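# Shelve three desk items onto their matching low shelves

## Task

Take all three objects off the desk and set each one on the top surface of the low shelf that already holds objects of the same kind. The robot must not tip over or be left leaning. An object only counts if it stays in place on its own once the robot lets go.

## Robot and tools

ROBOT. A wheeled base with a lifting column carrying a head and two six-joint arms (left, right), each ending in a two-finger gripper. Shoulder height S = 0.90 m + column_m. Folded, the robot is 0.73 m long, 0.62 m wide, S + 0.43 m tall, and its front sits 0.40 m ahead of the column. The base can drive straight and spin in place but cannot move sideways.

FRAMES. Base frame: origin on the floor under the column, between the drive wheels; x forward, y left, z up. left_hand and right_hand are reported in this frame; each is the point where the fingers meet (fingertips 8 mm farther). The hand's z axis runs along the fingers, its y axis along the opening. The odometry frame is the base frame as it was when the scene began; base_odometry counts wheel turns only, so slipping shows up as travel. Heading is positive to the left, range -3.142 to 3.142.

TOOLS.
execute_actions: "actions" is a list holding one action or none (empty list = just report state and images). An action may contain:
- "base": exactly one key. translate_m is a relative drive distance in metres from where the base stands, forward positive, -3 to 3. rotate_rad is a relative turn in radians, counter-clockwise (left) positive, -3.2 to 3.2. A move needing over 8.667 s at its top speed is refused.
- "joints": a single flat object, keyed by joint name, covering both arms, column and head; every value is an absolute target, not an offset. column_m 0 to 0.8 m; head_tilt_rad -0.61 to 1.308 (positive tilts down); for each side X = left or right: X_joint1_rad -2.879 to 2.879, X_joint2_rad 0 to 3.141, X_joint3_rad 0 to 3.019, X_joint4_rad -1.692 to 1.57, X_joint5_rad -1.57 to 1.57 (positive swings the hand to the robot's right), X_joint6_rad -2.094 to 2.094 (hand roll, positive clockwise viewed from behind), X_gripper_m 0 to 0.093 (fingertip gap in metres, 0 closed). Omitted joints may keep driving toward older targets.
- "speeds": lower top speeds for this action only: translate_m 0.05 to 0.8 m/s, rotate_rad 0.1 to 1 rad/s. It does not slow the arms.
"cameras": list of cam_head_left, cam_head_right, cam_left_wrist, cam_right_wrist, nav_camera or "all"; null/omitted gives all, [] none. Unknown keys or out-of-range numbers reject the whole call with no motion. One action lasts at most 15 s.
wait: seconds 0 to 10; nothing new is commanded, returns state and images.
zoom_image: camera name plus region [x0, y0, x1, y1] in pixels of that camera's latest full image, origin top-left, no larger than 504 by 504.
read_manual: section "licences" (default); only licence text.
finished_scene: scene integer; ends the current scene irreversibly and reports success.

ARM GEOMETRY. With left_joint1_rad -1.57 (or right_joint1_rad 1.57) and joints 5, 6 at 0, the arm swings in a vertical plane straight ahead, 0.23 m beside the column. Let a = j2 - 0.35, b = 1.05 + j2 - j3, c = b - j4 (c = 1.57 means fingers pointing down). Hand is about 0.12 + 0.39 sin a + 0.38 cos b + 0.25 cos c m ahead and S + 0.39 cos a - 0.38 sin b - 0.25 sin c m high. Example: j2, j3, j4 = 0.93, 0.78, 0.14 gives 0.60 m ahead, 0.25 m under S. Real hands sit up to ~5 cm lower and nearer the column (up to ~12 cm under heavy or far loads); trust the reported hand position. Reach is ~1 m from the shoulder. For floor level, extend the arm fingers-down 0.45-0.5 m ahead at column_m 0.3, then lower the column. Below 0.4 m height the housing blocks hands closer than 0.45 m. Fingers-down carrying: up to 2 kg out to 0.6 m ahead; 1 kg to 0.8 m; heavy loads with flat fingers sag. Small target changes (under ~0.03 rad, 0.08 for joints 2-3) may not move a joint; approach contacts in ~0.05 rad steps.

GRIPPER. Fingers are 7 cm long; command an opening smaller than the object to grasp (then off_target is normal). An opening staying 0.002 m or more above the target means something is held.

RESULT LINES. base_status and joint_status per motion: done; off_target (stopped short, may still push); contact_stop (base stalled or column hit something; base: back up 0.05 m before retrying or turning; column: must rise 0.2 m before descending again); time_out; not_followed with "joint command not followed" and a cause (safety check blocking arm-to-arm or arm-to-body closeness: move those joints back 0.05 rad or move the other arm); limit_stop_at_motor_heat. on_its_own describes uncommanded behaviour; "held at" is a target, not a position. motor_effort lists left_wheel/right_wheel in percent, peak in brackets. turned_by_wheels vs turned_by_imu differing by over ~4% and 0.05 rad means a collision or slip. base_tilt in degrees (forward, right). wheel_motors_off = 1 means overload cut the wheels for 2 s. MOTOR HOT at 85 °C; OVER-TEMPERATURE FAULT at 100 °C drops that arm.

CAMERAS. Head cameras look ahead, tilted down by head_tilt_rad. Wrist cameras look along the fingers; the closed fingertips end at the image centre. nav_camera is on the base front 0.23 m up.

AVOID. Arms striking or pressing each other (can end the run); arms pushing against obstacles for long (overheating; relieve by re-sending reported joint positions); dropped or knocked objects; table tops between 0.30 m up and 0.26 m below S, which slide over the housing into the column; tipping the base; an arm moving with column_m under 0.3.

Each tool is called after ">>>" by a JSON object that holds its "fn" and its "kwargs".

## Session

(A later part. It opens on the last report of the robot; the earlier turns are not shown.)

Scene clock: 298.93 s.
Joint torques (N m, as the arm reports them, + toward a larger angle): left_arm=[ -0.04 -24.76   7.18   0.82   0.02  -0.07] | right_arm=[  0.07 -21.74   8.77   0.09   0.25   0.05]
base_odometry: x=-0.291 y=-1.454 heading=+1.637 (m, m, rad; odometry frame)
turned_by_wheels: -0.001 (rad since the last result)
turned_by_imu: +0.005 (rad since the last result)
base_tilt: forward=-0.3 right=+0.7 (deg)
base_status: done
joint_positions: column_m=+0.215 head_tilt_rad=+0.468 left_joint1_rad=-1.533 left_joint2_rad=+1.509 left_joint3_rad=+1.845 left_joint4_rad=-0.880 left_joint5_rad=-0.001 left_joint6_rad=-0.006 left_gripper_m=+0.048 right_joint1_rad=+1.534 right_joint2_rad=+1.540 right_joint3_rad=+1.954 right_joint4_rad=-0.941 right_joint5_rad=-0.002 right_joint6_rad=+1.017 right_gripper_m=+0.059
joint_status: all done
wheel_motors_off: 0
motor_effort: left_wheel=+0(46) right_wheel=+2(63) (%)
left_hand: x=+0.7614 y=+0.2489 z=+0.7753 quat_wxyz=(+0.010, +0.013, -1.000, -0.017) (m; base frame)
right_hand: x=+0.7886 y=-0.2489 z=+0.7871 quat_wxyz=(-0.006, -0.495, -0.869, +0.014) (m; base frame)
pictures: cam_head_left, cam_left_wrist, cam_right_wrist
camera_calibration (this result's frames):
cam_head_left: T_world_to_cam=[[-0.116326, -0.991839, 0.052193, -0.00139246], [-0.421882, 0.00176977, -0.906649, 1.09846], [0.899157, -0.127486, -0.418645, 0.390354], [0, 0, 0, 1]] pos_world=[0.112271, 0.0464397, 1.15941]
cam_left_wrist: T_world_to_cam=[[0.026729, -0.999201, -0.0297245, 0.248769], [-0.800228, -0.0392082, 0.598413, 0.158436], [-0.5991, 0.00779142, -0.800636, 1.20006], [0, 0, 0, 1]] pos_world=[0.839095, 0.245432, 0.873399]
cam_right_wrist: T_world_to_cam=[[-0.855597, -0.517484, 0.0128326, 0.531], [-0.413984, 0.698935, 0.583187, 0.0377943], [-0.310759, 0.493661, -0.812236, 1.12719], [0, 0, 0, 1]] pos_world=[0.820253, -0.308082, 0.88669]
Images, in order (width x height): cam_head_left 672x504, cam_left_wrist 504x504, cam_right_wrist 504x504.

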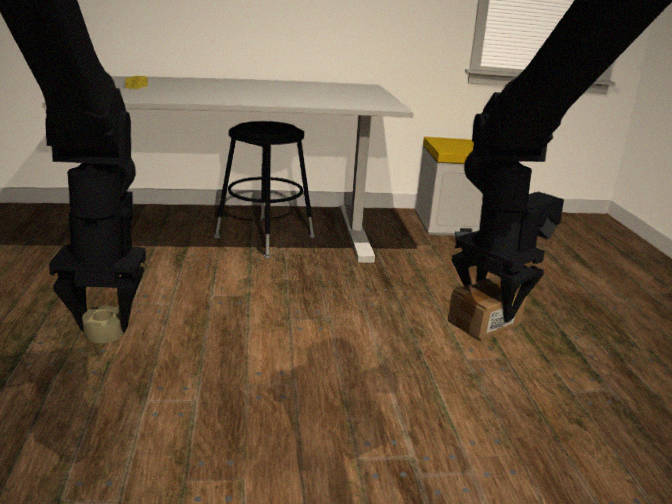

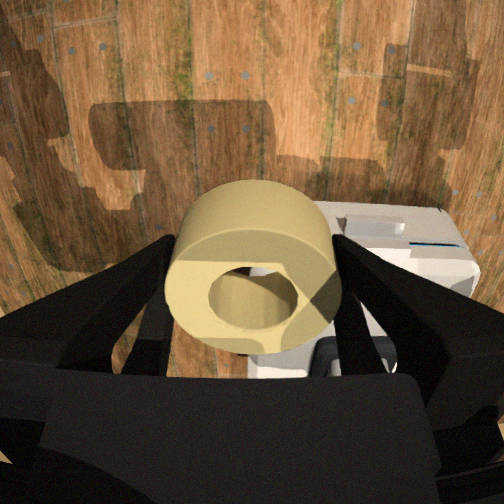

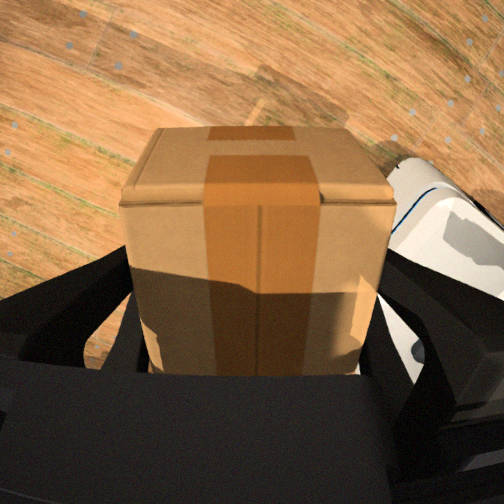

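>>> {"fn": "execute_actions", "kwargs": {"actions": [{"base": {"rotate_rad": 2.25}, "joints": {"column_m": 0.15, "left_joint1_rad": -1.37, "left_joint5_rad": 0.14, "right_joint1_rad": 1.37, "right_joint5_rad": -0.14, "right_joint6_rad": -1.0}}], "cameras": ["cam_head_left", "cam_head_right", "nav_camera"]}}

Scene clock: 315.10 s.
Joint torques (N m, as the arm reports them, + toward a larger angle): left_arm=[  2.36 -24.38   7.32   0.6    0.    -0.1 ] | right_arm=[ -2.01 -20.92   8.81   0.13  -0.07  -0.21]
base_odometry: x=-0.291 y=-1.454 heading=-2.397 (m, m, rad; odometry frame)
turned_by_wheels: +2.249 (rad since the last result)
turned_by_imu: +2.251 (rad since the last result)
base_tilt: forward=-0.2 right=+0.7 (deg)
base_status: done
joint_positions: column_m=+0.150 head_tilt_rad=+0.468 left_joint1_rad=-1.367 left_joint2_rad=+1.509 left_joint3_rad=+1.845 left_joint4_rad=-0.880 left_joint5_rad=+0.140 left_joint6_rad=-0.006 left_gripper_m=+0.048 right_joint1_rad=+1.371 right_joint2_rad=+1.541 right_joint3_rad=+1.954 right_joint4_rad=-0.941 right_joint5_rad=-0.138 right_joint6_rad=-0.986 right_gripper_m=+0.059
joint_status: all done
wheel_motors_off: 0
motor_effort: left_wheel=-5(39) right_wheel=+5(59) (%)
left_hand: x=+0.7575 y=+0.3296 z=+0.7188 quat_wxyz=(+0.006, +0.055, -0.998, -0.018) (m; base frame)
right_hand: x=+0.7844 y=-0.3292 z=+0.7298 quat_wxyz=(+0.007, +0.428, -0.903, +0.016) (m; base frame)
pictures: cam_head_left, cam_head_right, nav_camera
camera_calibration (this result's frames):
cam_head_left: T_world_to_cam=[[-0.116328, -0.991839, 0.0521895, 0.00199656], [-0.421855, 0.00176977, -0.906662, 1.03968], [0.89917, -0.127486, -0.418618, 0.363171], [0, 0, 0, 1]] pos_world=[0.112272, 0.0464397, 1.09456]
cam_head_right: T_world_to_cam=[[-0.0833553, -0.994976, 0.0554526, -0.0955181], [-0.423481, -0.0150038, -0.905781, 1.03529], [0.902062, -0.0989848, -0.420103, 0.360668], [0, 0, 0, 1]] pos_world=[0.105117, -0.0438043, 1.09456]
Images, in order (width x height): cam_head_left 672x504, cam_head_right 672x504, nav_camera 672x504.

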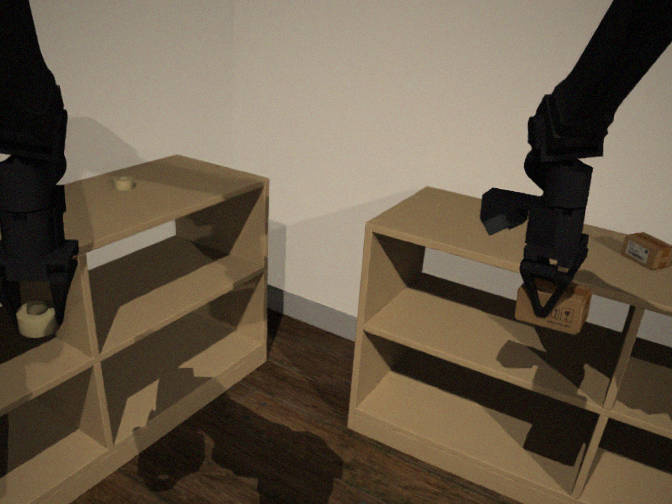

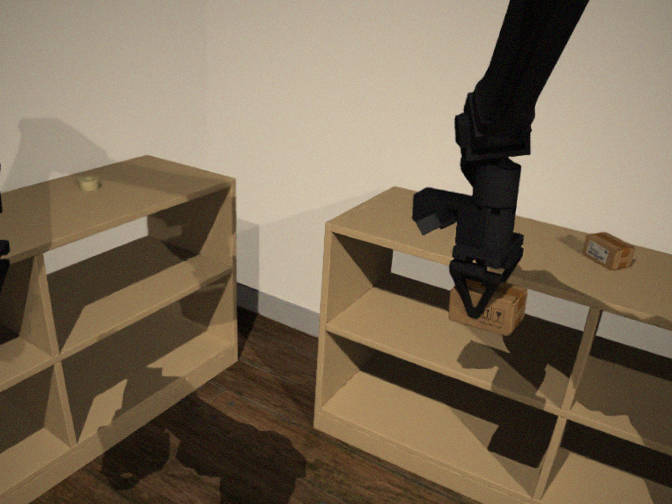

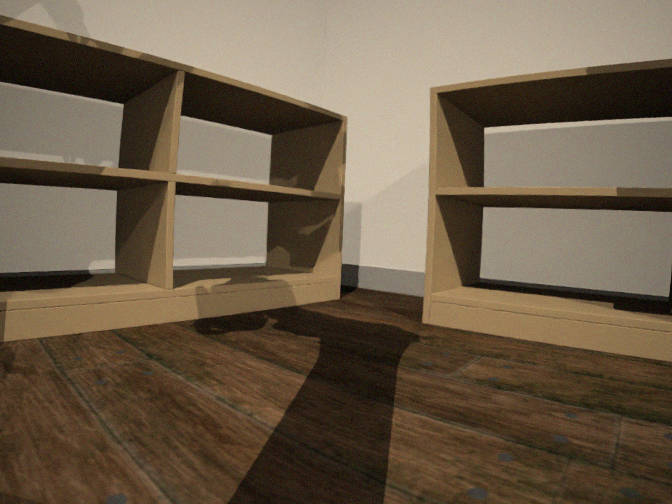

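>>> {"fn": "execute_actions", "kwargs": {"actions": [{"base": {"translate_m": 0.62}, "joints": {"column_m": 0.1, "head_tilt_rad": 0.58, "left_joint1_rad": -1.295, "left_joint5_rad": 0.205, "right_joint1_rad": 1.295, "right_joint5_rad": -0.205}}]}}

Scene clock: 357.77 s.
Joint torques (N m, as the arm reports them, + toward a larger angle): left_arm=[  2.61 -24.36   7.19   0.65   0.07  -0.12] | right_arm=[ -2.12 -21.42   8.66   0.21  -0.08  -0.17]
base_odometry: x=-0.746 y=-1.874 heading=-2.396 (m, m, rad; odometry frame)
turned_by_wheels: +0.001 (rad since the last result)
turned_by_imu: +0.002 (rad since the last result)
base_tilt: forward=-0.3 right=+0.7 (deg)
base_status: done
joint_positions: column_m=+0.100 head_tilt_rad=+0.584 left_joint1_rad=-1.289 left_joint2_rad=+1.509 left_joint3_rad=+1.845 left_joint4_rad=-0.880 left_joint5_rad=+0.204 left_joint6_rad=-0.006 left_gripper_m=+0.048 right_joint1_rad=+1.288 right_joint2_rad=+1.542 right_joint3_rad=+1.954 right_joint4_rad=-0.941 right_joint5_rad=-0.203 right_joint6_rad=-0.986 right_gripper_m=+0.059
joint_status: all done
wheel_motors_off: 0
motor_effort: left_wheel=+1(48) right_wheel=-1(49) (%)
left_hand: x=+0.7541 y=+0.3675 z=+0.6768 quat_wxyz=(+0.002, +0.075, -0.997, -0.020) (m; base frame)
right_hand: x=+0.7804 y=-0.3702 z=+0.6880 quat_wxyz=(+0.006, +0.410, -0.912, +0.021) (m; base frame)
pictures: cam_head_left, cam_head_right, cam_left_wrist, cam_right_wrist, nav_camera
camera_calibration (this result's frames):
cam_head_left: T_world_to_cam=[[-0.109477, -0.991839, 0.0653511, -0.0100302], [-0.524334, 0.00176977, -0.851511, 0.939564], [0.844446, -0.127486, -0.520249, 0.455349], [0, 0, 0, 1]] pos_world=[0.10703, 0.0464397, 1.0376]
cam_head_right: T_world_to_cam=[[-0.0763484, -0.994976, 0.0647613, -0.103205], [-0.525847, -0.0150038, -0.850447, 0.935014], [0.847146, -0.0989848, -0.52206, 0.453135], [0, 0, 0, 1]] pos_world=[0.0999234, -0.0438043, 1.03843]
cam_left_wrist: T_world_to_cam=[[0.151201, -0.987869, -0.0353981, 0.270342], [-0.798809, -0.143201, 0.584292, 0.262896], [-0.582273, -0.0600694, -0.810771, 1.13499], [0, 0, 0, 1]] pos_world=[0.83, 0.372888, 0.776176]
cam_right_wrist: T_world_to_cam=[[0.753582, -0.656769, 0.0277153, -0.855142], [-0.526142, -0.577352, 0.624371, -0.236326], [-0.394066, -0.485097, -0.780636, 0.785013], [0, 0, 0, 1]] pos_world=[0.829426, -0.317267, 0.784066]
Images, in order (width x height): cam_head_left 672x504, cam_head_right 672x504, cam_left_wrist 504x504, cam_right_wrist 504x504, nav_camera 672x504.

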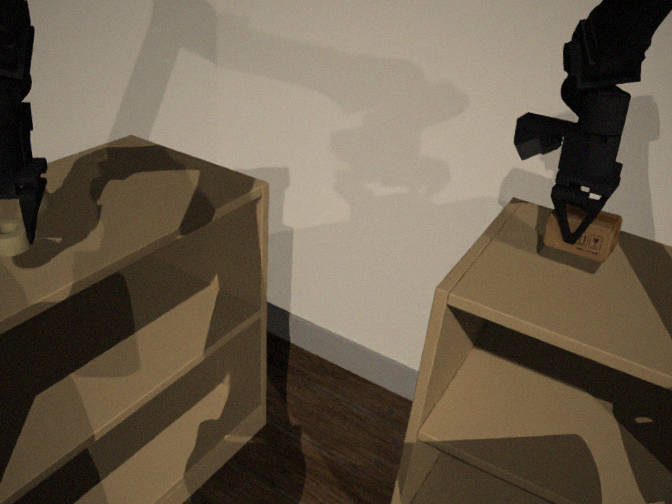

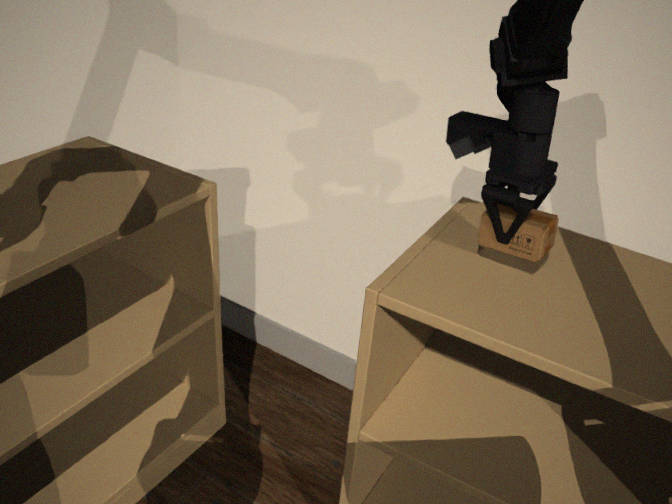

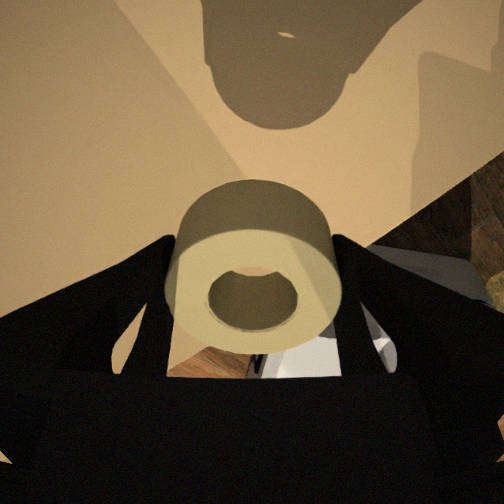

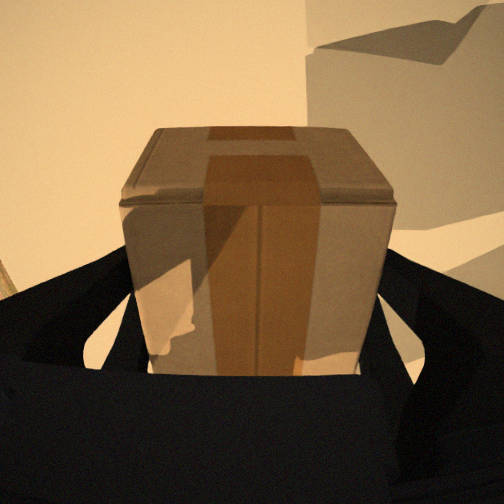

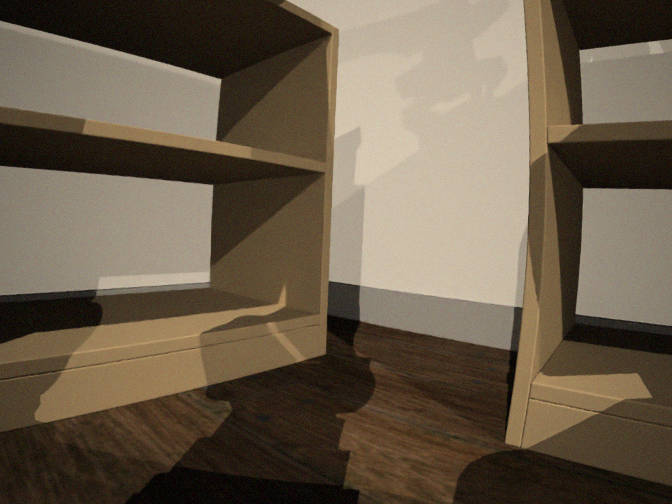

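>>> {"fn": "execute_actions", "kwargs": {"actions": [{"base": {"translate_m": 0.03}, "joints": {"column_m": 0.07}}], "cameras": ["cam_head_left", "cam_head_right", "cam_left_wrist", "cam_right_wrist"]}}

Scene clock: 369.10 s.
Joint torques (N m, as the arm reports them, + toward a larger angle): left_arm=[  3.04 -25.     7.24   0.67   0.05  -0.11] | right_arm=[ -2.1  -21.25   8.76   0.06  -0.11  -0.15]
base_odometry: x=-0.769 y=-1.894 heading=-2.396 (m, m, rad; odometry frame)
turned_by_wheels: +0.000 (rad since the last result)
turned_by_imu: +0.002 (rad since the last result)
base_tilt: forward=-0.3 right=+0.6 (deg)
base_status: done
joint_positions: column_m=+0.070 head_tilt_rad=+0.584 left_joint1_rad=-1.289 left_joint2_rad=+1.509 left_joint3_rad=+1.845 left_joint4_rad=-0.880 left_joint5_rad=+0.204 left_joint6_rad=-0.006 left_gripper_m=+0.048 right_joint1_rad=+1.288 right_joint2_rad=+1.542 right_joint3_rad=+1.954 right_joint4_rad=-0.940 right_joint5_rad=-0.203 right_joint6_rad=-0.986 right_gripper_m=+0.059
joint_status: all done
wheel_motors_off: 0
motor_effort: left_wheel=+0(29) right_wheel=+1(28) (%)
left_hand: x=+0.7541 y=+0.3675 z=+0.6468 quat_wxyz=(+0.002, +0.075, -0.997, -0.020) (m; base frame)
right_hand: x=+0.7805 y=-0.3700 z=+0.6580 quat_wxyz=(+0.005, +0.410, -0.912, +0.021) (m; base frame)
pictures: cam_head_left, cam_head_right, cam_left_wrist, cam_right_wrist
camera_calibration (this result's frames):
cam_head_left: T_world_to_cam=[[-0.109475, -0.991839, 0.0653546, -0.00807225], [-0.524362, 0.00176977, -0.851494, 0.913985], [0.844429, -0.127486, -0.520276, 0.439761], [0, 0, 0, 1]] pos_world=[0.107028, 0.0464397, 1.00758]
cam_head_right: T_world_to_cam=[[-0.0763463, -0.994976, 0.0647638, -0.101264], [-0.525875, -0.0150038, -0.85043, 0.909467], [0.847129, -0.0989848, -0.522087, 0.437493], [0, 0, 0, 1]] pos_world=[0.0999218, -0.0438043, 1.00841]
cam_left_wrist: T_world_to_cam=[[0.151201, -0.987869, -0.0353981, 0.269279], [-0.798809, -0.143201, 0.584292, 0.280436], [-0.582273, -0.0600694, -0.810771, 1.11065], [0, 0, 0, 1]] pos_world=[0.83, 0.372888, 0.746156]
cam_right_wrist: T_world_to_cam=[[0.753758, -0.656564, 0.0278094, -0.854374], [-0.526208, -0.577674, 0.624018, -0.217197], [-0.393643, -0.484992, -0.780915, 0.76159], [0, 0, 0, 1]] pos_world=[0.829495, -0.317055, 0.754032]
Images, in order (width x height): cam_head_left 672x504, cam_head_right 672x504, cam_left_wrist 504x504, cam_right_wrist 504x504.

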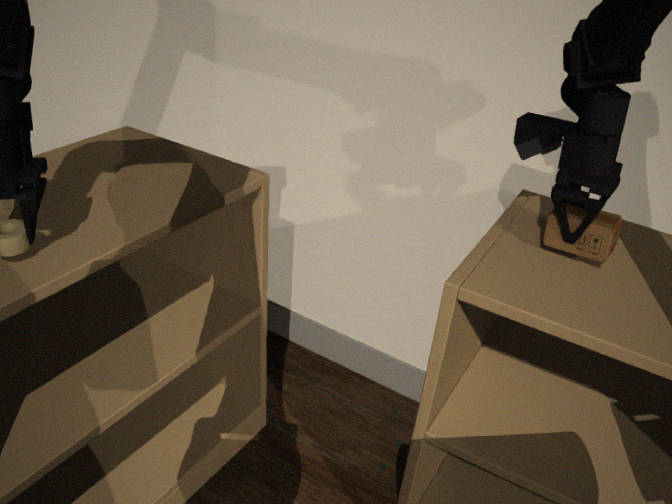

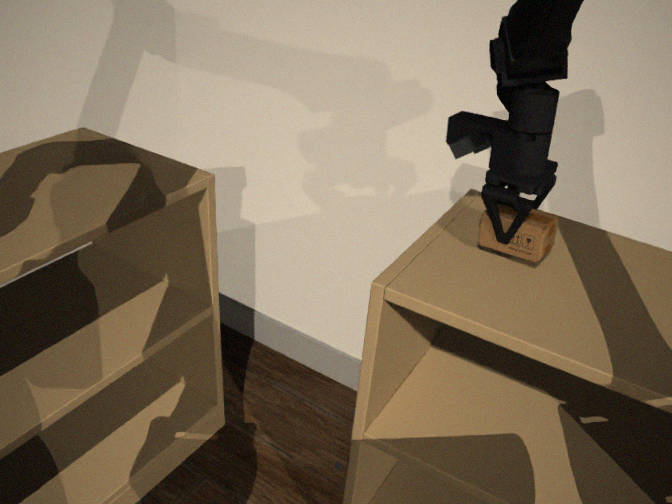

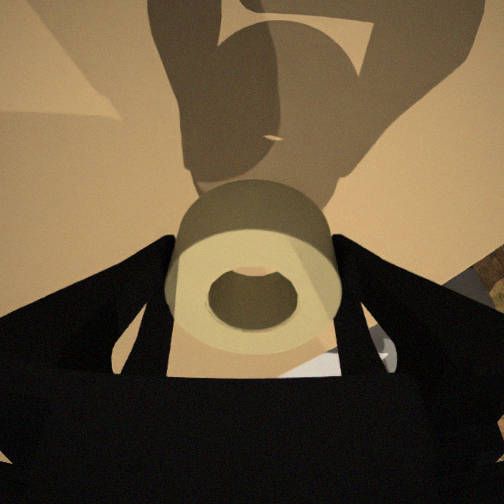

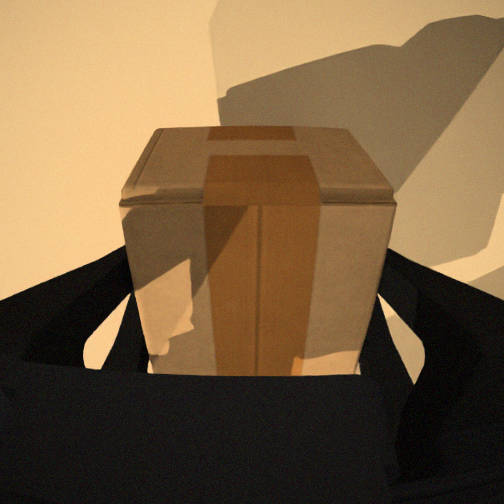

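>>> {"fn": "execute_actions", "kwargs": {"actions": [{"joints": {"column_m": 0.058}}], "cameras": ["cam_left_wrist", "cam_right_wrist"]}}

Scene clock: 384.23 s.
Joint torques (N m, as the arm reports them, + toward a larger angle): left_arm=[  2.08 -23.76   7.4    0.83   0.    -0.09] | right_arm=[ -2.43 -20.79   8.62   0.11  -0.07  -0.16]
base_odometry: x=-0.769 y=-1.894 heading=-2.396 (m, m, rad; odometry frame)
turned_by_wheels: +0.000 (rad since the last result)
turned_by_imu: +0.001 (rad since the last result)
base_tilt: forward=-0.2 right=+0.7 (deg)
base_status: not commanded
joint_positions: column_m=+0.058 head_tilt_rad=+0.584 left_joint1_rad=-1.289 left_joint2_rad=+1.509 left_joint3_rad=+1.845 left_joint4_rad=-0.880 left_joint5_rad=+0.204 left_joint6_rad=-0.006 left_gripper_m=+0.048 right_joint1_rad=+1.288 right_joint2_rad=+1.542 right_joint3_rad=+1.954 right_joint4_rad=-0.940 right_joint5_rad=-0.203 right_joint6_rad=-0.986 right_gripper_m=+0.059
joint_status: all done
wheel_motors_off: 0
motor_effort: left_wheel=+1(1) right_wheel=-1(1) (%)
left_hand: x=+0.7541 y=+0.3675 z=+0.6348 quat_wxyz=(+0.002, +0.075, -0.997, -0.020) (m; base frame)
right_hand: x=+0.7804 y=-0.3701 z=+0.6457 quat_wxyz=(+0.006, +0.410, -0.912, +0.021) (m; base frame)
pictures: cam_left_wrist, cam_right_wrist
camera_calibration (this result's frames):
cam_left_wrist: T_world_to_cam=[[0.151201, -0.987869, -0.0353981, 0.268855], [-0.798809, -0.143201, 0.584292, 0.287436], [-0.582273, -0.0600694, -0.810771, 1.10093], [0, 0, 0, 1]] pos_world=[0.83, 0.372888, 0.734177]
cam_right_wrist: T_world_to_cam=[[0.753708, -0.656634, 0.0274984, -0.853752], [-0.526032, -0.577659, 0.62418, -0.209895], [-0.393973, -0.484914, -0.780797, 0.75218], [0, 0, 0, 1]] pos_world=[0.829406, -0.317108, 0.741789]
Images, in order (width x height): cam_left_wrist 504x504, cam_right_wrist 504x504.

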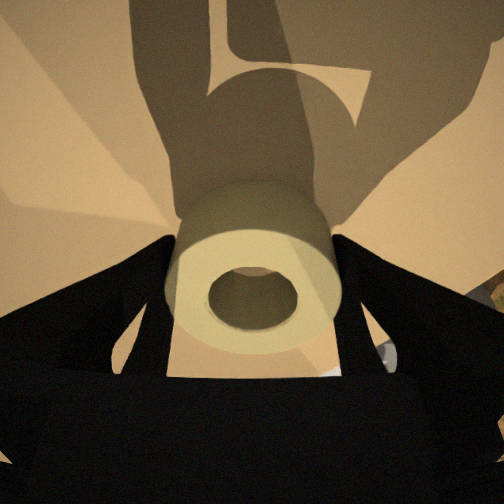

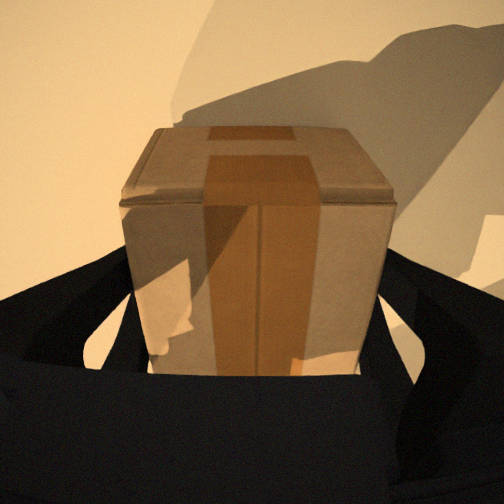

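Both objects are within a few millimetres of the shelf tops, so I'm releasing them.

>>> {"fn": "execute_actions", "kwargs": {"actions": [{"joints": {"left_gripper_m": 0.093, "right_gripper_m": 0.093}}], "cameras": ["cam_left_wrist", "cam_right_wrist"]}}

Scene clock: 387.97 s.
Joint torques (N m, as the arm reports them, + toward a larger angle): left_arm=[  3.08 -23.63   7.21   0.69   0.04  -0.06] | right_arm=[ -2.34 -20.97   8.74  -0.01  -0.06  -0.17]
base_odometry: x=-0.769 y=-1.894 heading=-2.396 (m, m, rad; odometry frame)
turned_by_wheels: +0.000 (rad since the last result)
turned_by_imu: +0.001 (rad since the last result)
base_tilt: forward=-0.3 right=+0.8 (deg)
base_status: not commanded
joint_positions: column_m=+0.058 head_tilt_rad=+0.584 left_joint1_rad=-1.289 left_joint2_rad=+1.509 left_joint3_rad=+1.845 left_joint4_rad=-0.880 left_joint5_rad=+0.204 left_joint6_rad=-0.006 left_gripper_m=+0.093 right_joint1_rad=+1.288 right_joint2_rad=+1.542 right_joint3_rad=+1.954 right_joint4_rad=-0.940 right_joint5_rad=-0.203 right_joint6_rad=-0.986 right_gripper_m=+0.093
joint_status: all done
wheel_motors_off: 0
motor_effort: left_wheel=+1(1) right_wheel=+0(1) (%)
left_hand: x=+0.7541 y=+0.3675 z=+0.6348 quat_wxyz=(+0.002, +0.075, -0.997, -0.020) (m; base frame)
right_hand: x=+0.7804 y=-0.3701 z=+0.6457 quat_wxyz=(+0.006, +0.410, -0.912, +0.021) (m; base frame)
pictures: cam_left_wrist, cam_right_wrist
camera_calibration (this result's frames):
cam_left_wrist: T_world_to_cam=[[0.151201, -0.987869, -0.0353981, 0.268855], [-0.798809, -0.143201, 0.584292, 0.287436], [-0.582273, -0.0600694, -0.810771, 1.10093], [0, 0, 0, 1]] pos_world=[0.83, 0.372888, 0.734177]
cam_right_wrist: T_world_to_cam=[[0.753708, -0.656634, 0.0274984, -0.853752], [-0.526032, -0.577659, 0.62418, -0.209895], [-0.393973, -0.484914, -0.780797, 0.75218], [0, 0, 0, 1]] pos_world=[0.829406, -0.317108, 0.741789]
Images, in order (width x height): cam_left_wrist 504x504, cam_right_wrist 504x504.

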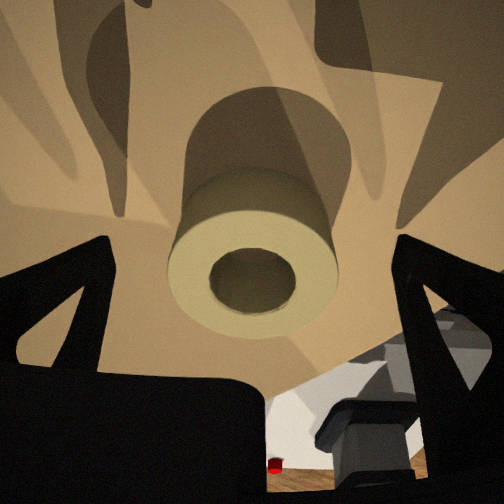

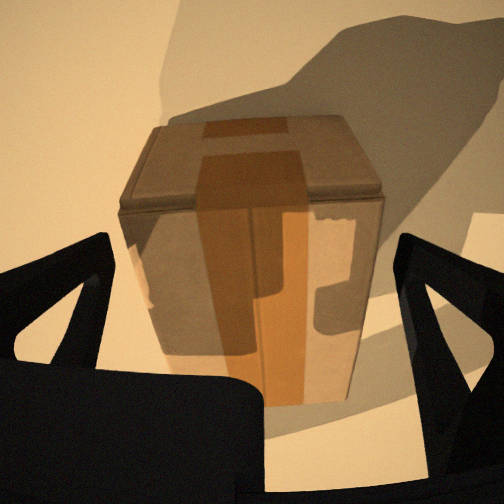

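>>> {"fn": "execute_actions", "kwargs": {"actions": [{"joints": {"column_m": 0.108}}], "cameras": ["cam_head_left"]}}

>>> {"fn": "execute_actions", "kwargs": {"actions": [{"base": {"rotate_rad": -2.308}, "joints": {"column_m": 0.28, "head_tilt_rad": 0.3, "left_joint2_rad": 0.6, "left_joint3_rad": 0.93, "right_joint1_rad": 1.57, "right_joint2_rad": 0.6, "right_joint3_rad": 0.9, "right_joint5_rad": 0, "right_joint6_rad": 0}}], "cameras": ["cam_head_left", "nav_camera"]}}

Scene clock: 440.30 s.
Joint torques (N m, as the arm reports them, + toward a larger angle): left_arm=[  3.02 -24.94   7.44   0.61   0.08  -0.08] | right_arm=[ -2.47 -21.68   8.5    0.15  -0.12  -0.18]
base_odometry: x=-0.769 y=-1.894 heading=-2.396 (m, m, rad; odometry frame)
turned_by_wheels: +0.000 (rad since the last result)
turned_by_imu: +0.001 (rad since the last result)
base_tilt: forward=-0.3 right=+0.7 (deg)
base_status: not commanded
joint_positions: column_m=+0.108 head_tilt_rad=+0.584 left_joint1_rad=-1.289 left_joint2_rad=+1.509 left_joint3_rad=+1.845 left_joint4_rad=-0.880 left_joint5_rad=+0.204 left_joint6_rad=-0.006 left_gripper_m=+0.093 right_joint1_rad=+1.288 right_joint2_rad=+1.542 right_joint3_rad=+1.954 right_joint4_rad=-0.940 right_joint5_rad=-0.203 right_joint6_rad=-0.986 right_gripper_m=+0.093
joint_status: all done
wheel_motors_off: 0
motor_effort: left_wheel=+2(0) right_wheel=+0(2) (%)
left_hand: x=+0.7541 y=+0.3675 z=+0.6847 quat_wxyz=(+0.002, +0.075, -0.997, -0.020) (m; base frame)
right_hand: x=+0.7804 y=-0.3701 z=+0.6956 quat_wxyz=(+0.006, +0.410, -0.912, +0.021) (m; base frame)
pictures: cam_head_left
camera_calibration (this result's frames):
cam_head_left: T_world_to_cam=[[-0.109473, -0.991839, 0.0653566, -0.0105512], [-0.524378, 0.00176977, -0.851484, 0.946244], [0.844419, -0.127486, -0.520292, 0.459495], [0, 0, 0, 1]] pos_world=[0.107027, 0.0464397, 1.04547]
Images, in order (width x height): cam_head_left 672x504.

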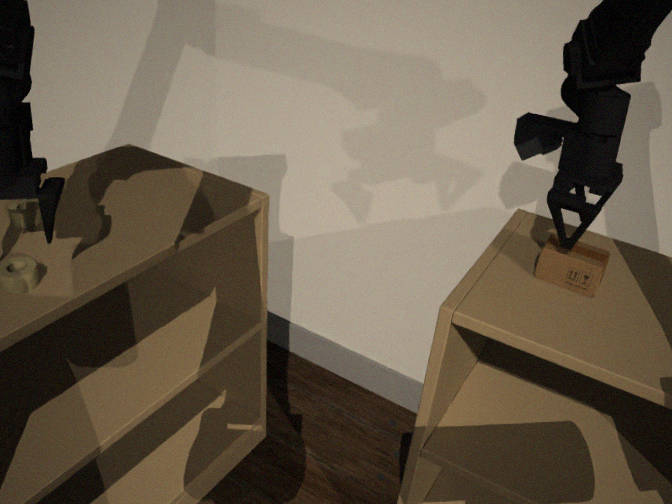

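Scene clock: 444.20 s.
Joint torques (N m, as the arm reports them, + toward a larger angle): left_arm=[ -1.1  -12.55   5.57   0.71   0.    -0.11] | right_arm=[ -0.08 -12.22   7.55  -0.11   0.15   0.07]
base_odometry: x=-0.768 y=-1.894 heading=+1.580 (m, m, rad; odometry frame)
turned_by_wheels: -2.307 (rad since the last result)
turned_by_imu: -2.306 (rad since the last result)
base_tilt: forward=-0.3 right=+0.7 (deg)
base_status: done
joint_positions: column_m=+0.280 head_tilt_rad=+0.319 left_joint1_rad=-1.289 left_joint2_rad=+0.606 left_joint3_rad=+0.928 left_joint4_rad=-0.880 left_joint5_rad=+0.204 left_joint6_rad=-0.006 left_gripper_m=+0.093 right_joint1_rad=+1.578 right_joint2_rad=+0.610 right_joint3_rad=+0.885 right_joint4_rad=-0.940 right_joint5_rad=-0.003 right_joint6_rad=-0.014 right_gripper_m=+0.093
joint_status: all done
wheel_motors_off: 0
motor_effort: left_wheel=+5(35) right_wheel=-5(67) (%)
left_hand: x=+0.4987 y=+0.2795 z=+1.0606 quat_wxyz=(+0.010, +0.077, -0.997, -0.019) (m; base frame)
right_hand: x=+0.4630 y=-0.2228 z=+1.0437 quat_wxyz=(+0.071, +0.009, -0.997, -0.005) (m; base frame)
pictures: cam_head_left, nav_camera
camera_calibration (this result's frames):
cam_head_left: T_world_to_cam=[[-0.122787, -0.991839, 0.0343396, 0.0181383], [-0.282566, 0.00176977, -0.959246, 1.21702], [0.951357, -0.127486, -0.280477, 0.240051], [0, 0, 0, 1]] pos_world=[0.117742, 0.0464397, 1.23413]
Images, in order (width x height): cam_head_left 672x504, nav_camera 672x504.

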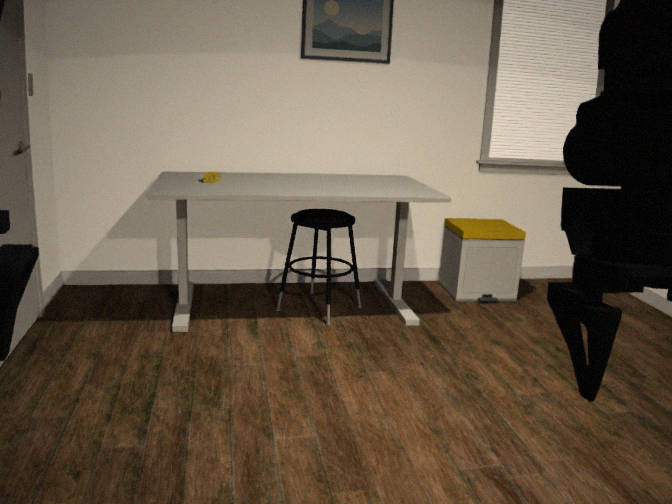

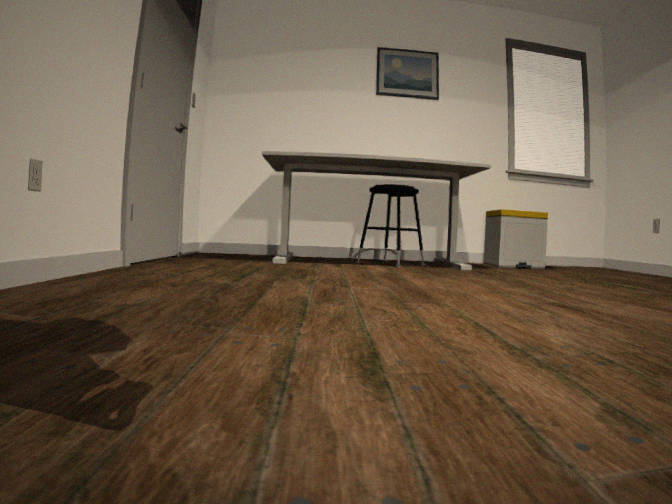

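>>> {"fn": "execute_actions", "kwargs": {"actions": [{"base": {"translate_m": 2.56}, "joints": {"column_m": 0.255, "head_tilt_rad": 0.62, "left_joint1_rad": -1.42, "left_joint2_rad": 1.5, "left_joint3_rad": 1.87, "left_joint4_rad": -0.88, "left_joint5_rad": 0.115, "left_joint6_rad": 0.35}}], "cameras": ["cam_head_left", "cam_left_wrist", "nav_camera"]}}

Scene clock: 471.83 s.
Joint torques (N m, as the arm reports them, + toward a larger angle): left_arm=[  2.82 -24.05   8.11   0.67  -0.02  -0.09] | right_arm=[  0.68 -12.21   7.75   0.02   0.15   0.04]
base_odometry: x=-0.791 y=+0.666 heading=+1.579 (m, m, rad; odometry frame)
turned_by_wheels: -0.001 (rad since the last result)
turned_by_imu: -0.002 (rad since the last result)
base_tilt: forward=-0.3 right=+0.6 (deg)
base_status: done
joint_positions: column_m=+0.255 head_tilt_rad=+0.624 left_joint1_rad=-1.421 left_joint2_rad=+1.501 left_joint3_rad=+1.831 left_joint4_rad=-0.880 left_joint5_rad=+0.117 left_joint6_rad=+0.342 left_gripper_m=+0.093 right_joint1_rad=+1.578 right_joint2_rad=+0.605 right_joint3_rad=+0.885 right_joint4_rad=-0.940 right_joint5_rad=-0.003 right_joint6_rad=-0.014 right_gripper_m=+0.093
joint_status: all done
wheel_motors_off: 0
motor_effort: left_wheel=-1(50) right_wheel=+1(52) (%)
left_hand: x=+0.7551 y=+0.2993 z=+0.8203 quat_wxyz=(+0.012, -0.132, -0.991, -0.004) (m; base frame)
right_hand: x=+0.4638 y=-0.2228 z=+1.0204 quat_wxyz=(+0.068, +0.009, -0.998, -0.005) (m; base frame)
pictures: cam_head_left, cam_left_wrist, nav_camera
camera_calibration (this result's frames):
cam_head_left: T_world_to_cam=[[-0.106798, -0.991839, 0.0696423, -0.0256175], [-0.557699, 0.00176977, -0.830042, 1.04655], [0.823144, -0.127486, -0.553336, 0.578103], [0, 0, 0, 1]] pos_world=[0.105063, 0.0464397, 1.19035]
cam_left_wrist: T_world_to_cam=[[-0.259576, -0.965722, -0.000815943, 0.48306], [-0.770524, 0.2066, 0.603, 0.0287014], [-0.582162, 0.157153, -0.797741, 1.17208], [0, 0, 0, 1]] pos_world=[0.829846, 0.276377, 0.918103]
Images, in order (width x height): cam_head_left 672x504, cam_left_wrist 504x504, nav_camera 672x504.

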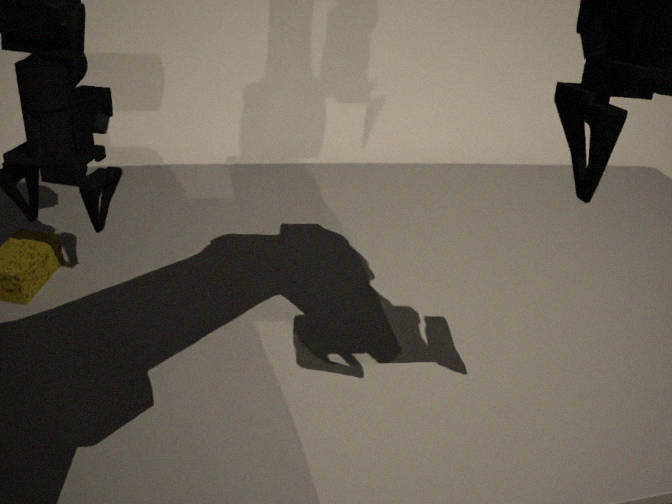

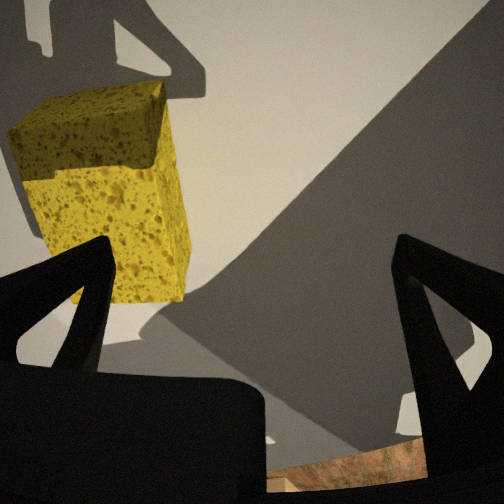

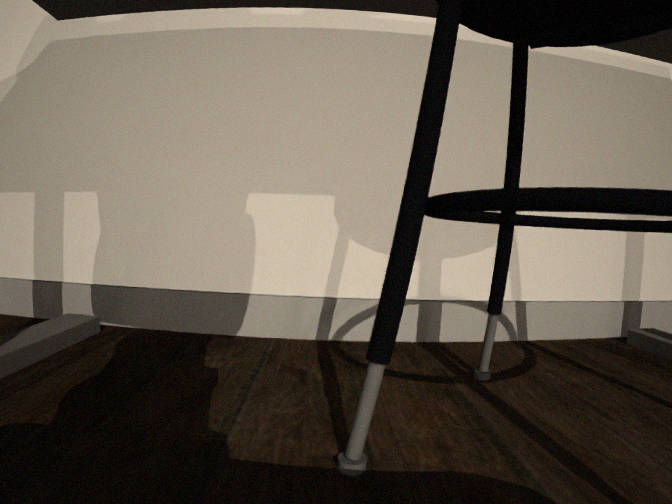

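>>> {"fn": "zoom_image", "kwargs": {"camera": "cam_left_wrist", "region": [0, 60, 250, 310]}}

Region (0, 60, 250, 310) of cam_left_wrist's 504x504 image, scaled by 2.016, with more detail than that image has.

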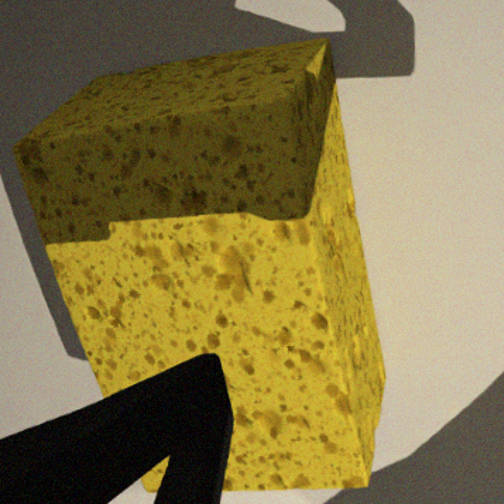

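>>> {"fn": "execute_actions", "kwargs": {"actions": [{"joints": {"column_m": 0.215, "left_joint1_rad": -1.29, "left_joint5_rad": 0.205}}], "cameras": ["cam_left_wrist"]}}

Scene clock: 499.93 s.
Joint torques (N m, as the arm reports them, + toward a larger angle): left_arm=[  2.36 -23.8    7.82   0.77   0.1   -0.07] | right_arm=[ -0.49 -12.68   7.92  -0.03   0.14   0.07]
base_odometry: x=-0.791 y=+0.666 heading=+1.579 (m, m, rad; odometry frame)
turned_by_wheels: +0.000 (rad since the last result)
turned_by_imu: +0.001 (rad since the last result)
base_tilt: forward=-0.3 right=+0.6 (deg)
base_status: not commanded
joint_positions: column_m=+0.215 head_tilt_rad=+0.624 left_joint1_rad=-1.278 left_joint2_rad=+1.501 left_joint3_rad=+1.831 left_joint4_rad=-0.880 left_joint5_rad=+0.203 left_joint6_rad=+0.343 left_gripper_m=+0.093 right_joint1_rad=+1.578 right_joint2_rad=+0.605 right_joint3_rad=+0.885 right_joint4_rad=-0.940 right_joint5_rad=-0.003 right_joint6_rad=-0.014 right_gripper_m=+0.093
joint_status: all done
wheel_motors_off: 0
motor_effort: left_wheel=-1(3) right_wheel=+1(1) (%)
left_hand: x=+0.7488 y=+0.3738 z=+0.7937 quat_wxyz=(+0.010, -0.095, -0.995, -0.023) (m; base frame)
right_hand: x=+0.4638 y=-0.2228 z=+0.9804 quat_wxyz=(+0.068, +0.009, -0.998, -0.005) (m; base frame)
pictures: cam_left_wrist
camera_calibration (this result's frames):
cam_left_wrist: T_world_to_cam=[[-0.188579, -0.981233, -0.0402325, 0.537314], [-0.78864, 0.126898, 0.601618, 0.0689187], [-0.585222, 0.145182, -0.79777, 1.14228], [0, 0, 0, 1]] pos_world=[0.824166, 0.352647, 0.891432]
Images, in order (width x height): cam_left_wrist 504x504.

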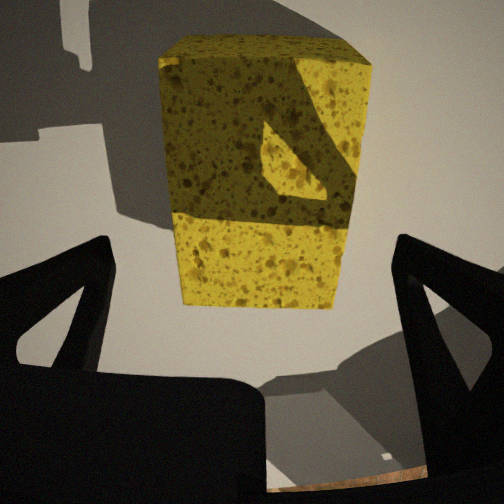

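>>> {"fn": "execute_actions", "kwargs": {"actions": [{"joints": {"column_m": 0.17}}], "cameras": ["cam_left_wrist"]}}

>>> {"fn": "execute_actions", "kwargs": {"actions": [{"joints": {"left_gripper_m": 0.045}}], "cameras": ["cam_left_wrist"]}}

Scene clock: 507.30 s.
Joint torques (N m, as the arm reports them, + toward a larger angle): left_arm=[  2.34 -24.36   8.12   0.77   0.08  -0.07] | right_arm=[ -0.32 -12.74   7.97   0.12   0.15   0.05]
base_odometry: x=-0.791 y=+0.666 heading=+1.579 (m, m, rad; odometry frame)
turned_by_wheels: +0.000 (rad since the last result)
turned_by_imu: +0.001 (rad since the last result)
base_tilt: forward=-0.2 right=+0.8 (deg)
base_status: not commanded
joint_positions: column_m=+0.170 head_tilt_rad=+0.624 left_joint1_rad=-1.278 left_joint2_rad=+1.501 left_joint3_rad=+1.831 left_joint4_rad=-0.880 left_joint5_rad=+0.203 left_joint6_rad=+0.343 left_gripper_m=+0.093 right_joint1_rad=+1.578 right_joint2_rad=+0.605 right_joint3_rad=+0.885 right_joint4_rad=-0.940 right_joint5_rad=-0.003 right_joint6_rad=-0.014 right_gripper_m=+0.093
joint_status: all done
wheel_motors_off: 0
motor_effort: left_wheel=-1(2) right_wheel=+1(1) (%)
left_hand: x=+0.7488 y=+0.3738 z=+0.7487 quat_wxyz=(+0.010, -0.095, -0.995, -0.023) (m; base frame)
right_hand: x=+0.4638 y=-0.2228 z=+0.9354 quat_wxyz=(+0.068, +0.009, -0.998, -0.005) (m; base frame)
pictures: cam_left_wrist
camera_calibration (this result's frames):
cam_left_wrist: T_world_to_cam=[[-0.188579, -0.981233, -0.0402325, 0.535504], [-0.78864, 0.126898, 0.601618, 0.0959891], [-0.585222, 0.145182, -0.79777, 1.10638], [0, 0, 0, 1]] pos_world=[0.824166, 0.352647, 0.846436]
Images, in order (width x height): cam_left_wrist 504x504.

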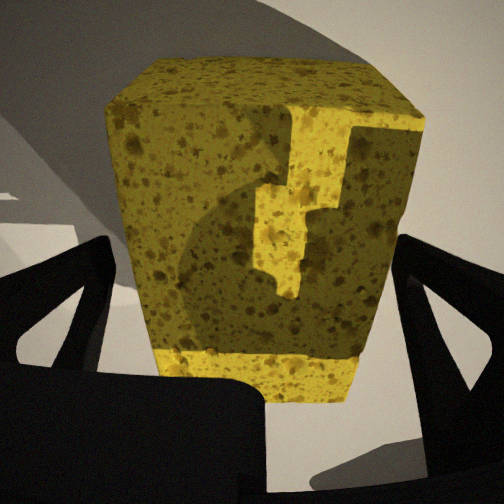

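Scene clock: 507.90 s.
Joint torques (N m, as the arm reports them, + toward a larger angle): left_arm=[  2.91 -23.89   8.05   0.64   0.11  -0.06] | right_arm=[ -0.49 -11.29   7.79  -0.06   0.08   0.05]
base_odometry: x=-0.791 y=+0.666 heading=+1.579 (m, m, rad; odometry frame)
turned_by_wheels: +0.000 (rad since the last result)
turned_by_imu: +0.000 (rad since the last result)
base_tilt: forward=-0.3 right=+0.7 (deg)
base_status: not commanded
joint_positions: column_m=+0.170 head_tilt_rad=+0.624 left_joint1_rad=-1.278 left_joint2_rad=+1.501 left_joint3_rad=+1.831 left_joint4_rad=-0.880 left_joint5_rad=+0.204 left_joint6_rad=+0.343 left_gripper_m=+0.060 right_joint1_rad=+1.578 right_joint2_rad=+0.605 right_joint3_rad=+0.885 right_joint4_rad=-0.940 right_joint5_rad=-0.003 right_joint6_rad=-0.014 right_gripper_m=+0.093
joint_status: left_gripper_m off_target (ended at +0.060, target +0.045)
wheel_motors_off: 0
motor_effort: left_wheel=-2(1) right_wheel=+2(1) (%)
left_hand: x=+0.7488 y=+0.3737 z=+0.7487 quat_wxyz=(+0.010, -0.095, -0.995, -0.023) (m; base frame)
right_hand: x=+0.4638 y=-0.2228 z=+0.9354 quat_wxyz=(+0.068, +0.009, -0.998, -0.005) (m; base frame)
pictures: cam_left_wrist
camera_calibration (this result's frames):
cam_left_wrist: T_world_to_cam=[[-0.188574, -0.981249, -0.0398734, 0.535175], [-0.788675, 0.127123, 0.601524, 0.0960193], [-0.585177, 0.144879, -0.797859, 1.10654], [0, 0, 0, 1]] pos_world=[0.82417, 0.352619, 0.846445]
Images, in order (width x height): cam_left_wrist 504x504.

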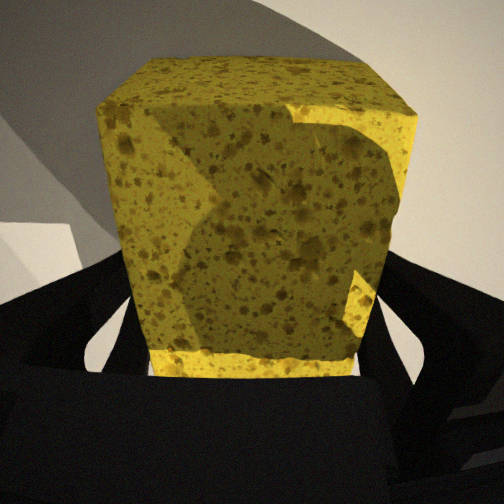

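>>> {"fn": "execute_actions", "kwargs": {"actions": [{"base": {"rotate_rad": -2.331}, "joints": {"column_m": 0.2, "head_tilt_rad": 0.35}}], "cameras": ["cam_head_left", "nav_camera"]}}

Scene clock: 544.30 s.
Joint torques (N m, as the arm reports them, + toward a larger angle): left_arm=[  2.1  -23.42   7.86   0.72   0.05  -0.04] | right_arm=[ -0.16 -12.12   7.67   0.01   0.16   0.06]
base_odometry: x=-0.791 y=+0.666 heading=-0.751 (m, m, rad; odometry frame)
turned_by_wheels: -2.330 (rad since the last result)
turned_by_imu: -2.326 (rad since the last result)
base_tilt: forward=-0.2 right=+0.8 (deg)
base_status: done
joint_positions: column_m=+0.200 head_tilt_rad=+0.369 left_joint1_rad=-1.286 left_joint2_rad=+1.501 left_joint3_rad=+1.835 left_joint4_rad=-0.880 left_joint5_rad=+0.205 left_joint6_rad=+0.343 left_gripper_m=+0.060 right_joint1_rad=+1.578 right_joint2_rad=+0.605 right_joint3_rad=+0.885 right_joint4_rad=-0.940 right_joint5_rad=-0.003 right_joint6_rad=-0.014 right_gripper_m=+0.093
joint_status: all done
wheel_motors_off: 0
motor_effort: left_wheel=+5(48) right_wheel=-6(54) (%)
left_hand: x=+0.7515 y=+0.3684 z=+0.7787 quat_wxyz=(+0.007, -0.098, -0.995, -0.019) (m; base frame)
right_hand: x=+0.4638 y=-0.2228 z=+0.9653 quat_wxyz=(+0.068, +0.009, -0.998, -0.005) (m; base frame)
pictures: cam_head_left, nav_camera
camera_calibration (this result's frames):
cam_head_left: T_world_to_cam=[[-0.120923, -0.991839, 0.040417, 0.0135845], [-0.330026, 0.00176977, -0.94397, 1.12455], [0.936195, -0.127486, -0.327546, 0.274196], [0, 0, 0, 1]] pos_world=[0.116073, 0.0464397, 1.15081]
Images, in order (width x height): cam_head_left 672x504, nav_camera 672x504.

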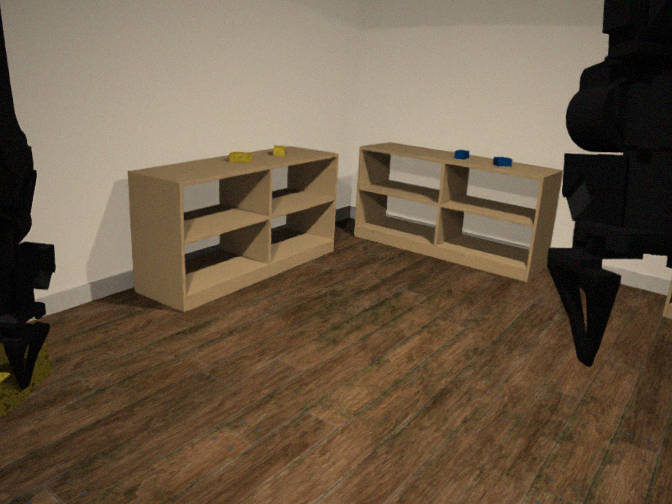

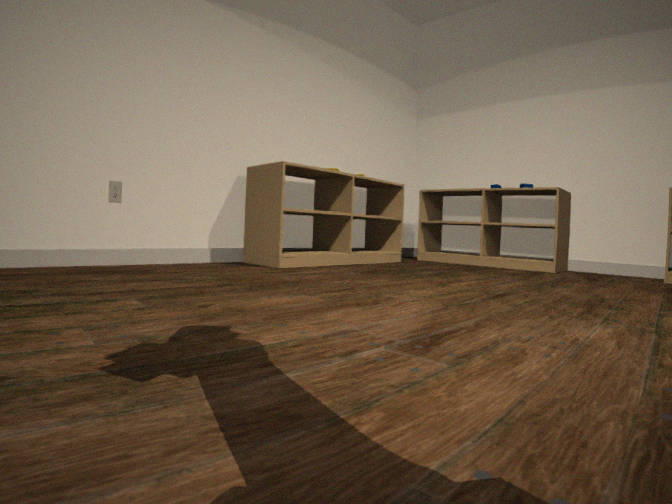

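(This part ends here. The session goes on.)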